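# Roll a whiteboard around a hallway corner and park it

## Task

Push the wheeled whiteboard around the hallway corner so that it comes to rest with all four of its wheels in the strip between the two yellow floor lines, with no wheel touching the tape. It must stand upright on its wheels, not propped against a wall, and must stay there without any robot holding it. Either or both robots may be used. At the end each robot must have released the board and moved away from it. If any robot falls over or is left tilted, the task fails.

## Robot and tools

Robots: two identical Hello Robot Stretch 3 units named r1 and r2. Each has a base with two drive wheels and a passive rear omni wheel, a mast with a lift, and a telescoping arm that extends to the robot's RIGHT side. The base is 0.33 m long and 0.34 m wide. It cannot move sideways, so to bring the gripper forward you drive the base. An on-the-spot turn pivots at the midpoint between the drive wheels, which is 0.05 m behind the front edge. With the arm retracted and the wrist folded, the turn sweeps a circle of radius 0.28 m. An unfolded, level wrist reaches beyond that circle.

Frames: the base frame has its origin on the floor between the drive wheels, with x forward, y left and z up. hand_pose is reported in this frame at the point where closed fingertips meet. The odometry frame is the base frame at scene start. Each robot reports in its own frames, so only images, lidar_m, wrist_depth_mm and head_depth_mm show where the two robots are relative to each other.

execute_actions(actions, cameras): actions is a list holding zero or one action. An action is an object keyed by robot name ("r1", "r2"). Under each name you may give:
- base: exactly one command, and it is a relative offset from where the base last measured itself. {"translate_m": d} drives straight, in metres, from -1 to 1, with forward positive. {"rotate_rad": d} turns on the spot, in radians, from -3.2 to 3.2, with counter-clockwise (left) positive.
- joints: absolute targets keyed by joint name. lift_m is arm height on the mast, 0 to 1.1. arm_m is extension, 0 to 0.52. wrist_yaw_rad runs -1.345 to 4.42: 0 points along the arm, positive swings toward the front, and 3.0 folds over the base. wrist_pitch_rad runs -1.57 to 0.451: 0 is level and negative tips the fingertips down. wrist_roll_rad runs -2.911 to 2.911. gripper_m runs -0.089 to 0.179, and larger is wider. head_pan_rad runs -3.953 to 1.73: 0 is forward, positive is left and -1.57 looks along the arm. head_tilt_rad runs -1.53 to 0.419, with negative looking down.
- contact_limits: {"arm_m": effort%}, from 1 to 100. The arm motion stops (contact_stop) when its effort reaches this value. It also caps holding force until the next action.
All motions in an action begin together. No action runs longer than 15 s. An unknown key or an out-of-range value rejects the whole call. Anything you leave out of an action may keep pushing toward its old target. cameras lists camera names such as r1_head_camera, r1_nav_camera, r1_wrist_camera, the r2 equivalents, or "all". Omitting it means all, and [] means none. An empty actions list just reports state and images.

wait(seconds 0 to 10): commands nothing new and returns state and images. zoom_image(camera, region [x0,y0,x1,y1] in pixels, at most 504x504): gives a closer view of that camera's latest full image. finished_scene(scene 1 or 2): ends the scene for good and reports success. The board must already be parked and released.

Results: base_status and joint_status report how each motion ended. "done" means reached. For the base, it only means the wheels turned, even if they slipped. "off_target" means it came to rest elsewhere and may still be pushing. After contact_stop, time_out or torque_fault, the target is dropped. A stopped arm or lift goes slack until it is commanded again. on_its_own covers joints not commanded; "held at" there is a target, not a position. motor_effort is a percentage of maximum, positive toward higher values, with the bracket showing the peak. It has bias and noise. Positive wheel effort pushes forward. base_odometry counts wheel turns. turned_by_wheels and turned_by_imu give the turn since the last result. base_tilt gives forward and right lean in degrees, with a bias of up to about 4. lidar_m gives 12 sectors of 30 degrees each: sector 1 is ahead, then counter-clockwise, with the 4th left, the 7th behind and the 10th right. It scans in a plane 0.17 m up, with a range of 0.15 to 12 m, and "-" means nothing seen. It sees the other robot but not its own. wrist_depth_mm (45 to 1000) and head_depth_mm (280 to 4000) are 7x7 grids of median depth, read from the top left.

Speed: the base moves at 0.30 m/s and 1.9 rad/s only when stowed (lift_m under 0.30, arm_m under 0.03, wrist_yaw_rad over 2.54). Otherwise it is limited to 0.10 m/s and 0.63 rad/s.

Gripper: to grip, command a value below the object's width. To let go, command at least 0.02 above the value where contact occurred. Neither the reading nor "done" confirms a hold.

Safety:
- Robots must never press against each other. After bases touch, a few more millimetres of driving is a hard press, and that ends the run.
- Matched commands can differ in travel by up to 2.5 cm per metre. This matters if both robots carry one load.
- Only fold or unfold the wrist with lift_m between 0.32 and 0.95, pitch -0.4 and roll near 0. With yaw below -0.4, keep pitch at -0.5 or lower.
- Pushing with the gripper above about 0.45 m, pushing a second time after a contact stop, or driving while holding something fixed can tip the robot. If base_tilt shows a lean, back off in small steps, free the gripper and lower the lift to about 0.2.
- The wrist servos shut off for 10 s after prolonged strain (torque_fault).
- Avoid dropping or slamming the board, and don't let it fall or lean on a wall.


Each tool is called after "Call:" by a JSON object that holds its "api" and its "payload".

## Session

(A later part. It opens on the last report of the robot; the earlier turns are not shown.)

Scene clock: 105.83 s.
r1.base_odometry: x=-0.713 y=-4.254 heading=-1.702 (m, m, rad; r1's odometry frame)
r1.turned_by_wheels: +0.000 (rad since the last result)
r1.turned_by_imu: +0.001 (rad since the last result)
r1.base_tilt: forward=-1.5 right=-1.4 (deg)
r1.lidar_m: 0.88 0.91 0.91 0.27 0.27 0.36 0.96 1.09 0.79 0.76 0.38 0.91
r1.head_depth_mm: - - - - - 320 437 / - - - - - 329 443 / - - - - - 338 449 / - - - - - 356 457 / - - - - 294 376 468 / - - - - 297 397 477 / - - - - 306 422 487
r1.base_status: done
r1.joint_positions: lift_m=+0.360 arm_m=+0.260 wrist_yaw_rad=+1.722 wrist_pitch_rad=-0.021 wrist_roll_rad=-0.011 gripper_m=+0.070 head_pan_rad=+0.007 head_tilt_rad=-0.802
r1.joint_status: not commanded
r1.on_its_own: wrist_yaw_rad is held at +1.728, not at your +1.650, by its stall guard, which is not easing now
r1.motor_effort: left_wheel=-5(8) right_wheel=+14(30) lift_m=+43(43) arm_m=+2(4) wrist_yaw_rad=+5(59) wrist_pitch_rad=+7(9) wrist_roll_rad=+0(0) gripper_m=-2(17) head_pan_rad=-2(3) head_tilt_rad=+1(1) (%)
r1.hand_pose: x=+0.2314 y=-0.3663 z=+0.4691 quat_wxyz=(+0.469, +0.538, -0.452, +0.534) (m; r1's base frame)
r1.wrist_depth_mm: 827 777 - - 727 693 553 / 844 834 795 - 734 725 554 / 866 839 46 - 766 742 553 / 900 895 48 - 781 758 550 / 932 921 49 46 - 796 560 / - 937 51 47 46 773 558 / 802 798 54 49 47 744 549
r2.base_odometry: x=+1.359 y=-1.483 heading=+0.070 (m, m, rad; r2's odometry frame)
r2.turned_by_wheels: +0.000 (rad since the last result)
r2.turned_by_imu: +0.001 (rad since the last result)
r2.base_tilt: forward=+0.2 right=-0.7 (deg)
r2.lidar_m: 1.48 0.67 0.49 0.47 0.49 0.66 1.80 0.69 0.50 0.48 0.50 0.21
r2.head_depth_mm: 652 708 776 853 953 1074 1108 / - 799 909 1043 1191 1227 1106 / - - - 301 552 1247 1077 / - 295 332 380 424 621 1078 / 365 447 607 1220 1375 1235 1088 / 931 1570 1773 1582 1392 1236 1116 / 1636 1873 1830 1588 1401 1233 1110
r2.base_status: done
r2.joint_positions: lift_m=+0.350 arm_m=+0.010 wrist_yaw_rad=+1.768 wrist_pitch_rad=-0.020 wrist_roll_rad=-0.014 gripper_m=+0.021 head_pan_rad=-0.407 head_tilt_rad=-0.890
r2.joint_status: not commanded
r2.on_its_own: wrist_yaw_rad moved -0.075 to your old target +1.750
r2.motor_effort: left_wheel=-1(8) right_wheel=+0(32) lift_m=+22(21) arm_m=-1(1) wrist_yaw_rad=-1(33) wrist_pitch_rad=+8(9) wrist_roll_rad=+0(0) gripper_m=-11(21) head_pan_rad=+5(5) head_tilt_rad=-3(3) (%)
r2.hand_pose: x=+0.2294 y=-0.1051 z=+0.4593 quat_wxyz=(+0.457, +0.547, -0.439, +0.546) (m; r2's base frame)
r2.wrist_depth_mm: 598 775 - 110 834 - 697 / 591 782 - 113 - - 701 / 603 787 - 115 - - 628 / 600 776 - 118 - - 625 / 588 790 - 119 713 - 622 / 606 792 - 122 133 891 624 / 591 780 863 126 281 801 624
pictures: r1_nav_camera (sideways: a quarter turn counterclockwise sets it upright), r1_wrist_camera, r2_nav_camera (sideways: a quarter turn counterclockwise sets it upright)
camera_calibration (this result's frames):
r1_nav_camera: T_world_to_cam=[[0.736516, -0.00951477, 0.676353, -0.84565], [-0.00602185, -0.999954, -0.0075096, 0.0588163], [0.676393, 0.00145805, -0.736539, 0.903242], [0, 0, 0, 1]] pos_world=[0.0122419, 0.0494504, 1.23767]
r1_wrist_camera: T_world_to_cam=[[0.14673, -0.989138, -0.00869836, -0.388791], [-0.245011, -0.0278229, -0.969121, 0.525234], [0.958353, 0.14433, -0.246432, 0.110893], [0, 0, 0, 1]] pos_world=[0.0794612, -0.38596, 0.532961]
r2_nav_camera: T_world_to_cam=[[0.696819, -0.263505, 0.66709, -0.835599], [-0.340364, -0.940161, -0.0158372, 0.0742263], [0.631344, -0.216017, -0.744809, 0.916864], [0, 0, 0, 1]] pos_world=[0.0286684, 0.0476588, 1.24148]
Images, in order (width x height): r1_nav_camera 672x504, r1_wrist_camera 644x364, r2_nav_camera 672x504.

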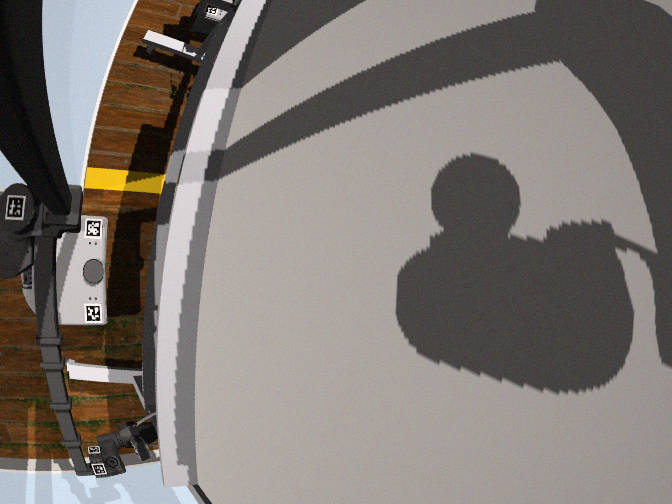

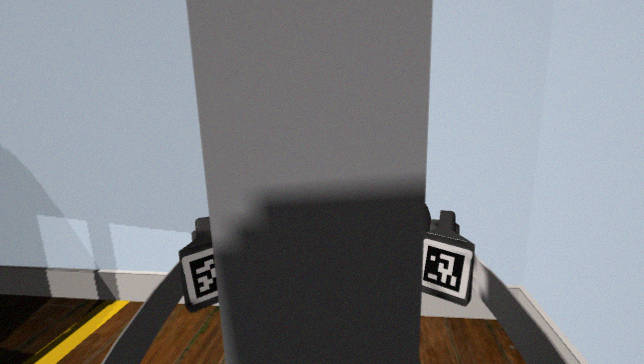

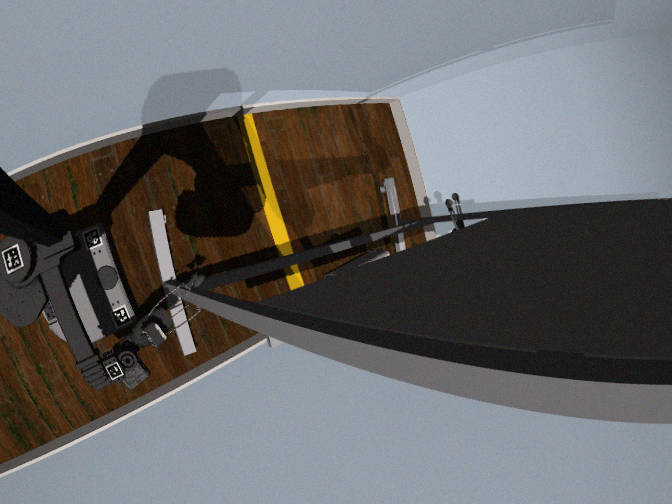

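Call:
{"api": "execute_actions", "payload": {"actions": [{"r1":{"base":{"translate_m":0.17},"joints":{"gripper_m":0.1}}}], "cameras": []}}

Call:
{"api": "execute_actions", "payload": {"actions": [{"r1":{"base":{"translate_m":-0.5}}}], "cameras": []}}

Call:
{"api": "execute_actions", "payload": {"actions": [{"r2":{"base":{"translate_m":-0.45}}}], "cameras": ["r2_nav_camera","r1_nav_camera"]}}

Scene clock: 108.73 s.
r1.base_odometry: x=-0.735 y=-4.422 heading=-1.702 (m, m, rad; r1's odometry frame)
r1.turned_by_wheels: +0.000 (rad since the last result)
r1.turned_by_imu: +0.000 (rad since the last result)
r1.base_tilt: forward=-1.5 right=-1.4 (deg)
r1.lidar_m: 0.71 0.73 1.00 0.88 0.35 0.36 0.96 1.09 0.79 0.76 0.39 0.74
r1.head_depth_mm: - - - - - - 356 / - - - - - - 363 / - - - - - - 371 / - - - - - - 378 / - - - - - - 367 / - - - - - - 370 / - - - - - - 377
r1.base_status: done
r1.joint_positions: lift_m=+0.360 arm_m=+0.260 wrist_yaw_rad=+1.713 wrist_pitch_rad=-0.021 wrist_roll_rad=-0.011 gripper_m=+0.100 head_pan_rad=+0.007 head_tilt_rad=-0.802
r1.joint_status: all done
r1.on_its_own: wrist_yaw_rad is held at +1.728, not at your +1.650, by its stall guard, which is not easing now
r1.motor_effort: left_wheel=-5(7) right_wheel=+13(27) lift_m=+44(43) arm_m=+0(3) wrist_yaw_rad=+12(19) wrist_pitch_rad=+8(8) wrist_roll_rad=+0(0) gripper_m=+0(94) head_pan_rad=-3(3) head_tilt_rad=+1(1) (%)
r1.hand_pose: x=+0.2317 y=-0.3689 z=+0.4691 quat_wxyz=(+0.472, +0.536, -0.455, +0.532) (m; r1's base frame)
r1.wrist_depth_mm: 641 622 611 - - 550 543 / 668 654 631 - - 574 538 / 690 674 664 - - 582 530 / 728 701 666 - - 607 534 / 756 720 688 45 - 633 537 / 768 767 722 47 45 - 542 / 779 750 737 49 47 660 506
r2.base_odometry: x=+1.359 y=-1.483 heading=+0.070 (m, m, rad; r2's odometry frame)
r2.turned_by_wheels: +0.000 (rad since the last result)
r2.turned_by_imu: +0.000 (rad since the last result)
r2.base_tilt: forward=+0.1 right=-0.8 (deg)
r2.lidar_m: 1.08 0.67 0.49 0.47 0.48 0.66 1.81 0.68 0.50 0.48 0.50 0.21
r2.head_depth_mm: 656 709 775 854 947 1075 1106 / - 808 921 1035 1192 1234 1121 / - - - 733 1341 1251 1125 / - - 298 336 399 605 1071 / - 325 389 537 1322 1226 1088 / 375 508 1298 1563 1389 1245 1116 / 735 1524 1772 1593 1381 1243 1111
r2.base_status: not commanded
r2.joint_positions: lift_m=+0.350 arm_m=+0.010 wrist_yaw_rad=+1.778 wrist_pitch_rad=-0.020 wrist_roll_rad=-0.014 gripper_m=+0.021 head_pan_rad=-0.407 head_tilt_rad=-0.890
r2.joint_status: not commanded
r2.motor_effort: left_wheel=+1(1) right_wheel=+2(8) lift_m=+22(22) arm_m=-1(1) wrist_yaw_rad=-7(7) wrist_pitch_rad=+8(8) wrist_roll_rad=+0(0) gripper_m=-11(11) head_pan_rad=+5(5) head_tilt_rad=-3(3) (%)
r2.hand_pose: x=+0.2289 y=-0.1025 z=+0.4593 quat_wxyz=(+0.455, +0.550, -0.437, +0.548) (m; r2's base frame)
r2.wrist_depth_mm: 586 766 - 109 914 - - / 579 760 - 112 - 755 - / 593 770 - 114 - 793 - / 584 787 - 117 - - 650 / 591 778 - 119 - - 653 / 591 774 - 121 119 809 633 / 591 758 830 126 770 795 639
pictures: none
No camera images: the call's "cameras" was empty. Leave "cameras" out to get every camera's image.

Scene clock: 114.97 s.
r1.base_odometry: x=-0.670 y=-3.927 heading=-1.702 (m, m, rad; r1's odometry frame)
r1.turned_by_wheels: +0.000 (rad since the last result)
r1.turned_by_imu: +0.000 (rad since the last result)
r1.base_tilt: forward=-1.4 right=-1.4 (deg)
r1.lidar_m: 1.21 0.36 0.26 0.25 0.26 0.35 0.94 1.10 0.80 0.77 0.79 0.72
r1.head_depth_mm: 510 588 692 1590 1288 1208 1105 / 511 590 698 1596 1372 1246 1104 / 513 592 698 1610 1382 1249 1115 / 515 595 702 1628 1394 1250 1113 / 518 597 707 1626 1394 1275 1114 / 520 599 711 1641 1426 1271 900 / 520 603 715 1654 1442 1282 648
r1.base_status: done
r1.joint_positions: lift_m=+0.360 arm_m=+0.260 wrist_yaw_rad=+1.726 wrist_pitch_rad=-0.021 wrist_roll_rad=-0.011 gripper_m=+0.100 head_pan_rad=+0.007 head_tilt_rad=-0.802
r1.joint_status: not commanded
r1.on_its_own: wrist_yaw_rad is held at +1.728, not at your +1.650, by its stall guard, which is not easing now
r1.motor_effort: left_wheel=+0(7) right_wheel=-1(7) lift_m=+43(44) arm_m=+0(1) wrist_yaw_rad=+1(11) wrist_pitch_rad=+8(8) wrist_roll_rad=+0(0) gripper_m=+0(1) head_pan_rad=-3(3) head_tilt_rad=+1(0) (%)
r1.hand_pose: x=+0.2312 y=-0.3654 z=+0.4691 quat_wxyz=(+0.468, +0.539, -0.451, +0.535) (m; r1's base frame)
r1.wrist_depth_mm: - - - - - 934 562 / - - - - - 955 563 / - - - - - 932 557 / - - - - - 933 567 / 666 621 595 577 - 843 567 / - - - - 929 814 559 / 812 810 809 791 777 758 535
r2.base_odometry: x=+1.359 y=-1.483 heading=+0.070 (m, m, rad; r2's odometry frame)
r2.turned_by_wheels: +0.000 (rad since the last result)
r2.turned_by_imu: +0.001 (rad since the last result)
r2.base_tilt: forward=+0.2 right=-0.7 (deg)
r2.lidar_m: 1.47 0.67 0.49 0.47 0.48 0.66 1.80 0.68 0.50 0.48 0.50 0.21
r2.head_depth_mm: 657 710 777 849 950 1071 1106 / - 807 919 1041 1191 1228 1127 / - - - 729 1331 1239 1119 / - - 298 336 399 607 1071 / - 325 389 536 1326 1228 1080 / 375 509 1292 1552 1398 1240 1116 / 734 1765 1761 1597 1392 1232 1108
r2.base_status: not commanded
r2.joint_positions: lift_m=+0.350 arm_m=+0.010 wrist_yaw_rad=+1.778 wrist_pitch_rad=-0.020 wrist_roll_rad=-0.014 gripper_m=+0.021 head_pan_rad=-0.407 head_tilt_rad=-0.890
r2.joint_status: not commanded
r2.motor_effort: left_wheel=+1(1) right_wheel=+1(2) lift_m=+21(21) arm_m=-1(1) wrist_yaw_rad=-7(7) wrist_pitch_rad=+8(8) wrist_roll_rad=+0(0) gripper_m=-12(11) head_pan_rad=+5(4) head_tilt_rad=-3(3) (%)
r2.hand_pose: x=+0.2289 y=-0.1025 z=+0.4593 quat_wxyz=(+0.455, +0.550, -0.437, +0.548) (m; r2's base frame)
r2.wrist_depth_mm: 587 770 - 109 926 - - / 589 780 - 112 - - - / 584 777 - 114 - - - / 589 752 - 117 - - 636 / 597 777 - 119 - - 644 / 583 781 - 122 119 - 650 / 599 757 829 126 790 836 633
pictures: none
No camera images: the call's "cameras" was empty. Leave "cameras" out to get every camera's image.

Scene clock: 120.43 s.
r1.base_odometry: x=-0.670 y=-3.927 heading=-1.702 (m, m, rad; r1's odometry frame)
r1.turned_by_wheels: +0.000 (rad since the last result)
r1.turned_by_imu: +0.001 (rad since the last result)
r1.base_tilt: forward=-1.4 right=-1.4 (deg)
r1.lidar_m: 0.55 0.36 0.26 0.25 0.26 0.35 0.94 1.10 0.80 0.77 0.79 1.07
r1.head_depth_mm: 1032 1192 1414 1628 1422 1244 1100 / 1038 1201 1417 1632 1423 1250 1108 / 1041 1194 1420 1633 1444 1251 1108 / 1020 1148 1315 1585 1358 1212 1101 / 465 538 649 733 1402 1272 1122 / 466 539 641 742 1403 1274 899 / 468 544 647 750 1403 1270 646
r1.base_status: not commanded
r1.joint_positions: lift_m=+0.360 arm_m=+0.260 wrist_yaw_rad=+1.726 wrist_pitch_rad=-0.021 wrist_roll_rad=-0.011 gripper_m=+0.100 head_pan_rad=+0.007 head_tilt_rad=-0.802
r1.joint_status: not commanded
r1.on_its_own: wrist_yaw_rad is held at +1.728, not at your +1.650, by its stall guard, which is not easing now
r1.motor_effort: left_wheel=+0(0) right_wheel=-1(1) lift_m=+43(43) arm_m=+1(1) wrist_yaw_rad=+1(1) wrist_pitch_rad=+8(8) wrist_roll_rad=+0(0) gripper_m=+0(0) head_pan_rad=-3(2) head_tilt_rad=+1(1) (%)
r1.hand_pose: x=+0.2312 y=-0.3654 z=+0.4691 quat_wxyz=(+0.468, +0.539, -0.451, +0.535) (m; r1's base frame)
r1.wrist_depth_mm: - - - - - 949 563 / - - - - - 939 563 / - - - - - 948 560 / - - - - - 925 563 / 599 - - - - 849 554 / - 754 - - - 836 571 / 811 695 794 779 791 761 535
r2.base_odometry: x=+0.910 y=-1.514 heading=+0.070 (m, m, rad; r2's odometry frame)
r2.turned_by_wheels: +0.000 (rad since the last result)
r2.turned_by_imu: +0.004 (rad since the last result)
r2.base_tilt: forward=+0.2 right=-0.7 (deg)
r2.lidar_m: 1.47 0.66 0.48 0.47 0.48 0.66 1.82 0.68 0.50 0.48 0.50 0.21
r2.head_depth_mm: 653 713 781 858 949 1076 1107 / - - 909 1045 1192 1228 1116 / - - - 301 425 1229 1109 / - - 320 366 460 654 1070 / 319 371 480 1123 1347 1238 1091 / 499 721 1736 1568 1400 1240 1114 / 1893 2173 1800 1588 1392 1237 1116
r2.base_status: done
r2.joint_positions: lift_m=+0.350 arm_m=+0.010 wrist_yaw_rad=+1.751 wrist_pitch_rad=-0.020 wrist_roll_rad=-0.014 gripper_m=+0.021 head_pan_rad=-0.407 head_tilt_rad=-0.890
r2.joint_status: not commanded
r2.motor_effort: left_wheel=-2(5) right_wheel=-7(25) lift_m=+21(21) arm_m=-1(2) wrist_yaw_rad=+10(9) wrist_pitch_rad=+8(8) wrist_roll_rad=+0(0) gripper_m=-13(13) head_pan_rad=+5(5) head_tilt_rad=-4(4) (%)
r2.hand_pose: x=+0.2302 y=-0.1092 z=+0.4593 quat_wxyz=(+0.462, +0.544, -0.444, +0.542) (m; r2's base frame)
r2.wrist_depth_mm: 596 791 - 111 671 - 607 / 598 796 - 113 - - 613 / 601 792 - 116 - - 610 / 604 796 - 118 - - 606 / 597 806 - 120 - - 602 / 602 800 - 123 128 - 595 / 604 780 865 127 779 798 603
pictures: r1_nav_camera (sideways: a quarter turn counterclockwise sets it upright), r2_nav_camera (sideways: a quarter turn counterclockwise sets it upright)
camera_calibration (this result's frames):
r1_nav_camera: T_world_to_cam=[[0.736516, -0.00951472, 0.676353, -0.84565], [-0.00602178, -0.999954, -0.0075096, 0.0588163], [0.676393, 0.0014581, -0.736539, 0.903242], [0, 0, 0, 1]] pos_world=[0.0122419, 0.0494504, 1.23767]
r2_nav_camera: T_world_to_cam=[[0.696819, -0.263505, 0.66709, -0.835599], [-0.340364, -0.940161, -0.0158372, 0.0742263], [0.631344, -0.216017, -0.744809, 0.916864], [0, 0, 0, 1]] pos_world=[0.0286684, 0.0476588, 1.24148]
Images, in order (width x height): r1_nav_camera 672x504, r2_nav_camera 672x504.

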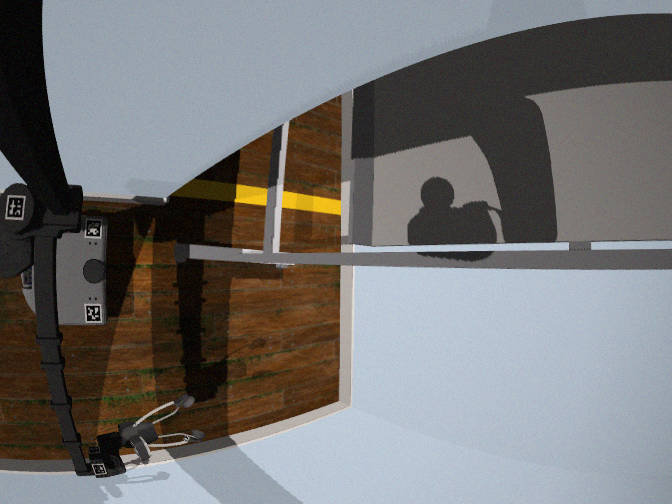

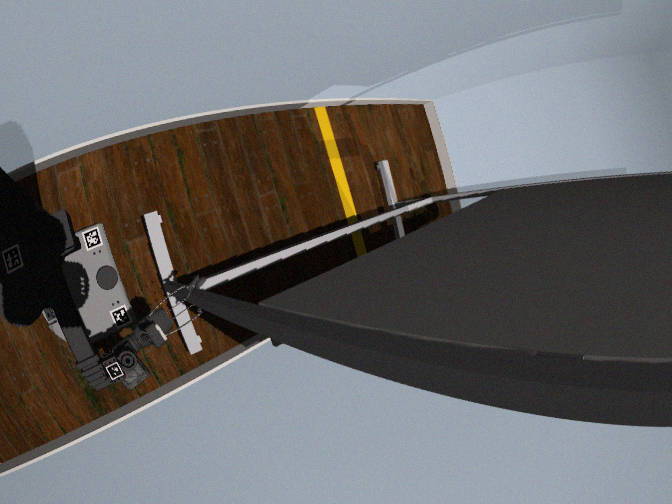

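Call:
{"api": "execute_actions", "payload": {"actions": [{"r2":{"base":{"translate_m":-0.3},"joints":{"wrist_yaw_rad":1.95,"arm_m":0}}}], "cameras": ["r2_nav_camera","r1_nav_camera"]}}

Scene clock: 124.53 s.
r1.base_odometry: x=-0.670 y=-3.927 heading=-1.702 (m, m, rad; r1's odometry frame)
r1.turned_by_wheels: +0.000 (rad since the last result)
r1.turned_by_imu: +0.001 (rad since the last result)
r1.base_tilt: forward=-1.5 right=-1.4 (deg)
r1.lidar_m: 1.21 0.36 0.26 0.25 0.26 0.35 0.94 1.10 0.80 0.76 0.79 1.07
r1.head_depth_mm: 1035 1195 1409 1625 1424 1247 1110 / 1042 1196 1416 1623 1425 1244 1106 / 1036 1193 1416 1629 1438 1252 1116 / 1043 1202 1426 1634 1445 1254 1115 / 1044 1199 1432 1640 1453 1265 1125 / 1051 1214 1435 1655 1406 1228 898 / 1047 1209 1426 1655 1386 1275 646
r1.base_status: not commanded
r1.joint_positions: lift_m=+0.360 arm_m=+0.260 wrist_yaw_rad=+1.726 wrist_pitch_rad=-0.021 wrist_roll_rad=-0.011 gripper_m=+0.100 head_pan_rad=+0.007 head_tilt_rad=-0.802
r1.joint_status: not commanded
r1.on_its_own: wrist_yaw_rad is held at +1.728, not at your +1.650, by its stall guard, which is not easing now
r1.motor_effort: left_wheel=+0(0) right_wheel=-1(2) lift_m=+44(43) arm_m=+0(0) wrist_yaw_rad=+1(1) wrist_pitch_rad=+8(8) wrist_roll_rad=+0(0) gripper_m=+0(0) head_pan_rad=-3(2) head_tilt_rad=+1(1) (%)
r1.hand_pose: x=+0.2312 y=-0.3654 z=+0.4691 quat_wxyz=(+0.468, +0.539, -0.451, +0.535) (m; r1's base frame)
r1.wrist_depth_mm: - - - - - 929 561 / - - - - - 930 567 / - - - - - 914 564 / - - - - - 923 561 / - - - - - 832 571 / - - - - - 812 565 / 785 813 784 782 777 755 528
r2.base_odometry: x=+0.611 y=-1.535 heading=+0.070 (m, m, rad; r2's odometry frame)
r2.turned_by_wheels: +0.000 (rad since the last result)
r2.turned_by_imu: +0.003 (rad since the last result)
r2.base_tilt: forward=+0.2 right=-0.7 (deg)
r2.lidar_m: 0.19 0.66 0.48 0.47 0.48 0.66 1.84 0.68 0.50 0.48 0.50 0.19
r2.head_depth_mm: 659 717 780 862 959 1074 1106 / 772 847 935 1052 1201 1231 1110 / 926 1033 1176 1363 1383 1249 1103 / 1084 1218 1429 1553 550 1185 1060 / - - - - 546 1184 1068 / - 463 1348 1565 1391 1242 1114 / 2206 2214 1806 1589 1384 1243 1117
r2.base_status: done
r2.joint_positions: lift_m=+0.350 arm_m=+0.003 wrist_yaw_rad=+1.940 wrist_pitch_rad=-0.019 wrist_roll_rad=-0.014 gripper_m=+0.021 head_pan_rad=-0.407 head_tilt_rad=-0.890
r2.joint_status: all done
joint sent to its limit — the command would take r2.arm_m past its lower limit, so that joint was sent only as far as its limit.
r2.motor_effort: left_wheel=-2(13) right_wheel=-8(21) lift_m=+21(22) arm_m=-2(10) wrist_yaw_rad=+6(41) wrist_pitch_rad=+8(8) wrist_roll_rad=+0(0) gripper_m=-14(19) head_pan_rad=+5(5) head_tilt_rad=-4(3) (%)
r2.hand_pose: x=+0.2172 y=-0.0557 z=+0.4595 quat_wxyz=(+0.409, +0.583, -0.391, +0.583) (m; r2's base frame)
r2.wrist_depth_mm: 505 626 866 113 - - - / 506 634 869 115 - - - / 502 633 876 118 - - - / 512 635 885 121 - - - / 510 642 890 123 - - - / 512 646 814 125 132 - - / 514 642 808 129 270 839 824
pictures: r1_nav_camera (sideways: a quarter turn counterclockwise sets it upright), r2_nav_camera (sideways: a quarter turn counterclockwise sets it upright)
camera_calibration (this result's frames):
r1_nav_camera: T_world_to_cam=[[0.736516, -0.00951472, 0.676353, -0.84565], [-0.00602178, -0.999954, -0.0075096, 0.0588163], [0.676393, 0.0014581, -0.736539, 0.903242], [0, 0, 0, 1]] pos_world=[0.0122419, 0.0494504, 1.23767]
r2_nav_camera: T_world_to_cam=[[0.696819, -0.263505, 0.66709, -0.835599], [-0.340364, -0.940161, -0.0158372, 0.0742263], [0.631344, -0.216017, -0.744809, 0.916864], [0, 0, 0, 1]] pos_world=[0.0286684, 0.0476588, 1.24148]
Images, in order (width x height): r1_nav_camera 672x504, r2_nav_camera 672x504.

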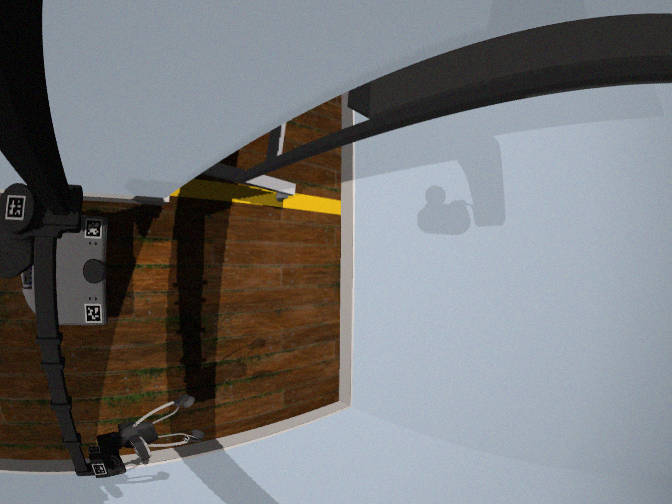

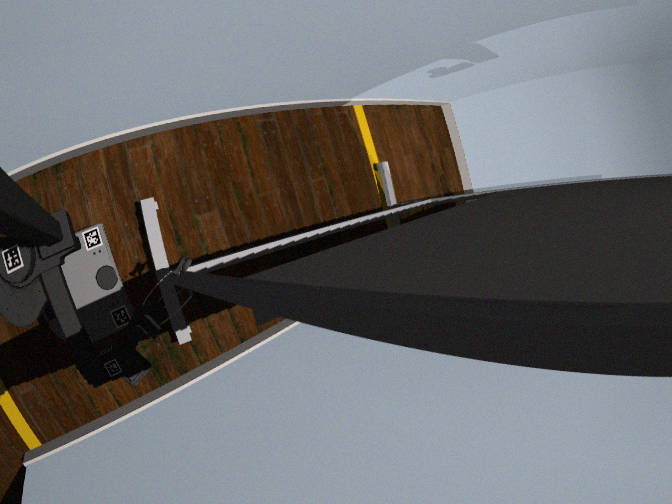

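Passed the corner.

Call:
{"api": "execute_actions", "payload": {"actions": [{"r2":{"base":{"translate_m":-0.38}}}], "cameras": []}}

Call:
{"api": "execute_actions", "payload": {"actions": [{"r2":{"joints":{"gripper_m":0.12}}}], "cameras": []}}

Call:
{"api": "execute_actions", "payload": {"actions": [{"r2":{"base":{"translate_m":-0.5}},"r1":{"base":{"translate_m":0.35},"joints":{"head_pan_rad":1.3}}}], "cameras": ["r2_nav_camera","r1_nav_camera"]}}

Scene clock: 129.53 s.
r1.base_odometry: x=-0.670 y=-3.927 heading=-1.702 (m, m, rad; r1's odometry frame)
r1.turned_by_wheels: +0.000 (rad since the last result)
r1.turned_by_imu: +0.001 (rad since the last result)
r1.base_tilt: forward=-1.4 right=-1.4 (deg)
r1.lidar_m: 1.21 0.36 0.26 0.25 0.26 0.35 0.94 1.10 0.80 0.76 0.79 1.08
r1.head_depth_mm: 1032 1191 1408 1620 1424 1243 1102 / 1036 1201 1405 1621 1432 1246 1114 / 1041 1205 1410 1627 1439 1250 1109 / 1036 1201 1412 1639 1444 1255 1108 / 1045 1211 1422 1644 1448 1257 1120 / 1049 1208 1416 1653 1467 1269 897 / 1055 1221 1433 1662 1469 1278 648
r1.base_status: not commanded
r1.joint_positions: lift_m=+0.360 arm_m=+0.260 wrist_yaw_rad=+1.726 wrist_pitch_rad=-0.021 wrist_roll_rad=-0.011 gripper_m=+0.100 head_pan_rad=+0.007 head_tilt_rad=-0.802
r1.joint_status: not commanded
r1.on_its_own: wrist_yaw_rad is held at +1.728, not at your +1.650, by its stall guard, which is not easing now
r1.motor_effort: left_wheel=+0(0) right_wheel=-1(1) lift_m=+42(44) arm_m=+0(0) wrist_yaw_rad=+2(1) wrist_pitch_rad=+8(8) wrist_roll_rad=+0(0) gripper_m=+1(0) head_pan_rad=-2(2) head_tilt_rad=+1(1) (%)
r1.hand_pose: x=+0.2312 y=-0.3654 z=+0.4691 quat_wxyz=(+0.468, +0.539, -0.451, +0.535) (m; r1's base frame)
r1.wrist_depth_mm: - - - - - 929 562 / - - - - - 933 563 / - - - - - 929 557 / - - - - - 931 562 / - - - - - 856 564 / - - - - - 828 562 / 814 802 796 772 768 759 539
r2.base_odometry: x=+0.232 y=-1.562 heading=+0.070 (m, m, rad; r2's odometry frame)
r2.turned_by_wheels: +0.000 (rad since the last result)
r2.turned_by_imu: +0.003 (rad since the last result)
r2.base_tilt: forward=+0.2 right=-0.7 (deg)
r2.lidar_m: 1.46 0.66 0.48 0.47 0.49 0.67 1.79 1.49 0.50 0.48 0.50 0.19
r2.head_depth_mm: 664 720 781 865 958 1079 1115 / 774 848 940 1056 1190 1226 1102 / 895 1011 1170 1358 1379 1241 1102 / - - - - 339 544 1065 / - - 340 461 990 1209 1070 / 367 488 1362 1562 1402 1235 1113 / 2514 2217 1808 1593 1392 1235 1114
r2.base_status: done
r2.joint_positions: lift_m=+0.350 arm_m=+0.003 wrist_yaw_rad=+1.891 wrist_pitch_rad=-0.019 wrist_roll_rad=-0.014 gripper_m=+0.021 head_pan_rad=-0.407 head_tilt_rad=-0.890
r2.joint_status: not commanded
r2.on_its_own: wrist_yaw_rad is held at +1.908, not at your +1.950, by its stall guard, which is not easing now
r2.motor_effort: left_wheel=-3(8) right_wheel=-5(23) lift_m=+21(22) arm_m=-2(2) wrist_yaw_rad=+10(15) wrist_pitch_rad=+8(8) wrist_roll_rad=+1(1) gripper_m=-14(16) head_pan_rad=+4(5) head_tilt_rad=-4(4) (%)
r2.hand_pose: x=+0.2214 y=-0.0674 z=+0.4595 quat_wxyz=(+0.423, +0.573, -0.405, +0.573) (m; r2's base frame)
r2.wrist_depth_mm: 525 650 915 112 - - 943 / 524 669 924 115 - - 929 / 525 663 943 118 - - 938 / 534 668 927 121 - - 903 / 530 670 938 122 538 - 903 / 532 675 859 124 125 - 888 / 535 674 842 129 277 856 793
pictures: none
No camera images: the call's "cameras" was empty. Leave "cameras" out to get every camera's image.

Scene clock: 131.03 s.
r1.base_odometry: x=-0.670 y=-3.927 heading=-1.702 (m, m, rad; r1's odometry frame)
r1.turned_by_wheels: +0.000 (rad since the last result)
r1.turned_by_imu: +0.000 (rad since the last result)
r1.base_tilt: forward=-1.4 right=-1.4 (deg)
r1.lidar_m: 1.20 0.36 0.26 0.25 0.26 0.35 0.94 1.10 0.80 0.76 0.79 1.07
r1.head_depth_mm: 1033 1193 1406 1625 1416 1237 1106 / 1037 1202 1414 1618 1428 1252 1108 / 1043 1198 1418 1628 1439 1252 1105 / 1044 1211 1427 1635 1450 1253 1119 / 1043 1205 1424 1644 1464 1271 1127 / 1050 1209 1437 1650 1469 1263 900 / 1057 1215 1445 1654 1487 1279 646
r1.base_status: not commanded
r1.joint_positions: lift_m=+0.360 arm_m=+0.260 wrist_yaw_rad=+1.726 wrist_pitch_rad=-0.021 wrist_roll_rad=-0.011 gripper_m=+0.100 head_pan_rad=+0.007 head_tilt_rad=-0.802
r1.joint_status: not commanded
r1.on_its_own: wrist_yaw_rad is held at +1.728, not at your +1.650, by its stall guard, which is not easing now
r1.motor_effort: left_wheel=+0(0) right_wheel=-1(1) lift_m=+43(43) arm_m=+0(0) wrist_yaw_rad=+1(1) wrist_pitch_rad=+8(8) wrist_roll_rad=+0(0) gripper_m=+0(0) head_pan_rad=-2(2) head_tilt_rad=+1(1) (%)
r1.hand_pose: x=+0.2312 y=-0.3654 z=+0.4691 quat_wxyz=(+0.468, +0.539, -0.451, +0.535) (m; r1's base frame)
r1.wrist_depth_mm: - - - - - 938 562 / - - - - - 960 560 / - - - - - 936 564 / - - - - - 936 562 / - - - - - 865 560 / - - - - - 813 558 / 798 794 799 789 769 742 534
r2.base_odometry: x=+0.232 y=-1.562 heading=+0.070 (m, m, rad; r2's odometry frame)
r2.turned_by_wheels: +0.000 (rad since the last result)
r2.turned_by_imu: +0.000 (rad since the last result)
r2.base_tilt: forward=+0.1 right=-0.7 (deg)
r2.lidar_m: 1.47 0.66 0.48 0.47 0.49 0.66 1.79 1.49 0.50 0.48 0.50 0.19
r2.head_depth_mm: 663 720 784 859 953 1072 1110 / 770 848 936 1052 1201 1233 1106 / 888 1011 1169 1370 1379 1239 1096 / - - - - 337 538 1057 / - - 340 462 991 1206 1088 / 368 490 1368 1576 1397 1248 1118 / 2527 2231 1818 1586 1392 1238 1119
r2.base_status: not commanded
r2.joint_positions: lift_m=+0.350 arm_m=+0.003 wrist_yaw_rad=+1.910 wrist_pitch_rad=-0.019 wrist_roll_rad=-0.014 gripper_m=+0.120 head_pan_rad=-0.407 head_tilt_rad=-0.890
r2.joint_status: all done
r2.on_its_own: wrist_yaw_rad is held at +1.908, not at your +1.950, by its stall guard, which is not easing now
r2.motor_effort: left_wheel=-1(3) right_wheel=+1(7) lift_m=+21(22) arm_m=-1(2) wrist_yaw_rad=-2(11) wrist_pitch_rad=+8(8) wrist_roll_rad=+0(0) gripper_m=+0(94) head_pan_rad=+5(4) head_tilt_rad=-3(4) (%)
r2.hand_pose: x=+0.2198 y=-0.0629 z=+0.4595 quat_wxyz=(+0.417, +0.577, -0.400, +0.577) (m; r2's base frame)
r2.wrist_depth_mm: 514 647 901 115 - - - / 515 643 899 118 - - - / 514 659 898 120 - - 996 / 524 656 908 123 - - 967 / 525 666 968 126 516 - 957 / 523 612 967 129 349 - 916 / 517 664 819 133 260 802 767
pictures: none
No camera images: the call's "cameras" was empty. Leave "cameras" out to get every camera's image.

Scene clock: 137.27 s.
r1.base_odometry: x=-0.716 y=-4.274 heading=-1.702 (m, m, rad; r1's odometry frame)
r1.turned_by_wheels: +0.000 (rad since the last result)
r1.turned_by_imu: +0.001 (rad since the last result)
r1.base_tilt: forward=-1.4 right=-1.4 (deg)
r1.lidar_m: 0.86 0.89 0.75 0.35 0.28 0.36 0.96 1.09 0.79 0.76 0.79 0.89
r1.head_depth_mm: 1396 1517 1646 1641 1427 1236 1104 / 1724 1904 1953 1674 1400 1243 1105 / 2176 2407 2032 1705 1394 1257 1108 / 701 854 937 1610 1390 1251 1114 / 1497 2451 2061 1715 1414 1221 1067 / 3335 2658 1982 1266 827 624 - / 1857 1042 723 555 450 464 -
r1.base_status: done
r1.joint_positions: lift_m=+0.360 arm_m=+0.260 wrist_yaw_rad=+1.726 wrist_pitch_rad=-0.021 wrist_roll_rad=-0.011 gripper_m=+0.100 head_pan_rad=+1.293 head_tilt_rad=-0.802
r1.joint_status: all done
r1.on_its_own: wrist_yaw_rad is held at +1.728, not at your +1.650, by its stall guard, which is not easing now
r1.motor_effort: left_wheel=+0(4) right_wheel=-1(3) lift_m=+44(43) arm_m=+0(1) wrist_yaw_rad=+1(1) wrist_pitch_rad=+8(8) wrist_roll_rad=+0(0) gripper_m=+1(0) head_pan_rad=+2(29) head_tilt_rad=+1(1) (%)
r1.hand_pose: x=+0.2312 y=-0.3654 z=+0.4691 quat_wxyz=(+0.468, +0.539, -0.451, +0.535) (m; r1's base frame)
r1.wrist_depth_mm: 799 764 748 734 711 679 552 / 824 802 774 745 731 701 556 / 866 848 816 774 741 723 555 / 897 871 836 797 760 746 553 / 937 899 855 833 804 767 550 / 953 916 878 846 833 786 559 / 828 824 785 782 771 748 521
r2.base_odometry: x=-0.267 y=-1.597 heading=+0.070 (m, m, rad; r2's odometry frame)
r2.turned_by_wheels: +0.000 (rad since the last result)
r2.turned_by_imu: +0.004 (rad since the last result)
r2.base_tilt: forward=+0.2 right=-0.7 (deg)
r2.lidar_m: 0.69 0.66 0.49 0.47 0.49 0.67 1.29 1.34 1.09 0.58 0.50 0.68
r2.head_depth_mm: 664 717 781 862 952 1086 1119 / 770 853 942 1052 1201 1228 1121 / 930 1037 1182 1361 1378 1253 1135 / 1164 1334 1578 1563 1373 1243 1116 / 1546 1872 1873 1609 1342 1243 1115 / 2197 974 1751 1532 1359 1239 1113 / 611 2047 1853 1588 1340 1234 1108
r2.base_status: done
r2.joint_positions: lift_m=+0.350 arm_m=+0.003 wrist_yaw_rad=+1.910 wrist_pitch_rad=-0.019 wrist_roll_rad=-0.014 gripper_m=+0.120 head_pan_rad=-0.407 head_tilt_rad=-0.890
r2.joint_status: not commanded
r2.on_its_own: wrist_yaw_rad is held at +1.908, not at your +1.950, by its stall guard, which is not easing now
r2.motor_effort: left_wheel=-1(4) right_wheel=+2(3) lift_m=+21(21) arm_m=-2(3) wrist_yaw_rad=-1(1) wrist_pitch_rad=+8(8) wrist_roll_rad=+0(0) gripper_m=-1(1) head_pan_rad=+4(6) head_tilt_rad=-4(4) (%)
r2.hand_pose: x=+0.2198 y=-0.0629 z=+0.4595 quat_wxyz=(+0.417, +0.577, -0.400, +0.577) (m; r2's base frame)
r2.wrist_depth_mm: 515 646 883 - - - - / 523 655 914 - - - - / 513 658 905 - - - - / 516 645 919 - - - 978 / 526 666 971 - - - 967 / 526 613 986 - - - 920 / 522 670 834 797 681 806 779
pictures: r1_nav_camera (sideways: a quarter turn counterclockwise sets it upright), r2_nav_camera (sideways: a quarter turn counterclockwise sets it upright)
camera_calibration (this result's frames):
r1_nav_camera: T_world_to_cam=[[0.21594, 0.704213, 0.676353, -0.842474], [0.958033, -0.286559, -0.0075096, 0.0529355], [0.188526, 0.64959, -0.736539, 0.906218], [0, 0, 0, 1]] pos_world=[-0.0396364, 0.0197801, 1.23767]
r2_nav_camera: T_world_to_cam=[[0.696819, -0.263505, 0.66709, -0.835599], [-0.340364, -0.940161, -0.0158372, 0.0742263], [0.631344, -0.216017, -0.744809, 0.916864], [0, 0, 0, 1]] pos_world=[0.0286684, 0.0476588, 1.24148]
Images, in order (width x height): r1_nav_camera 672x504, r2_nav_camera 672x504.

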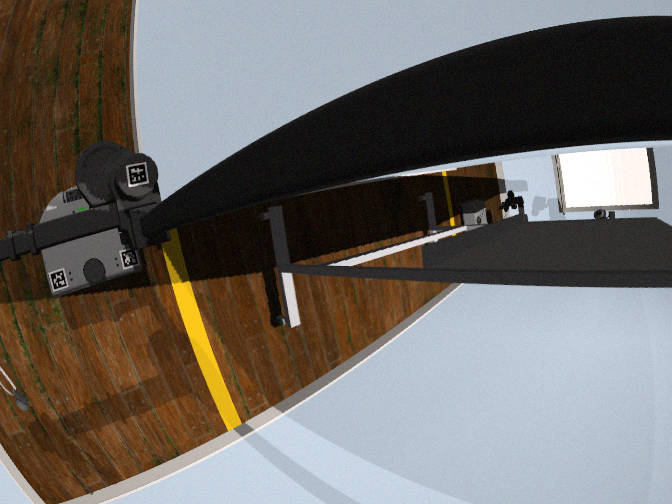

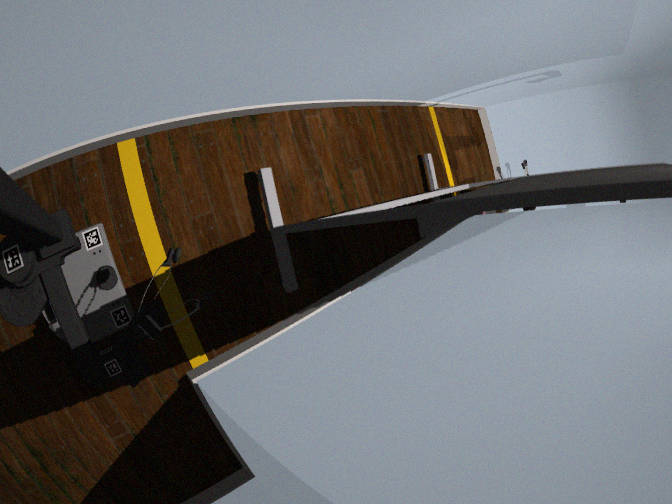

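Call:
{"api": "finished_scene", "payload": {"scene": 1}}

The scene is finished: the task was done.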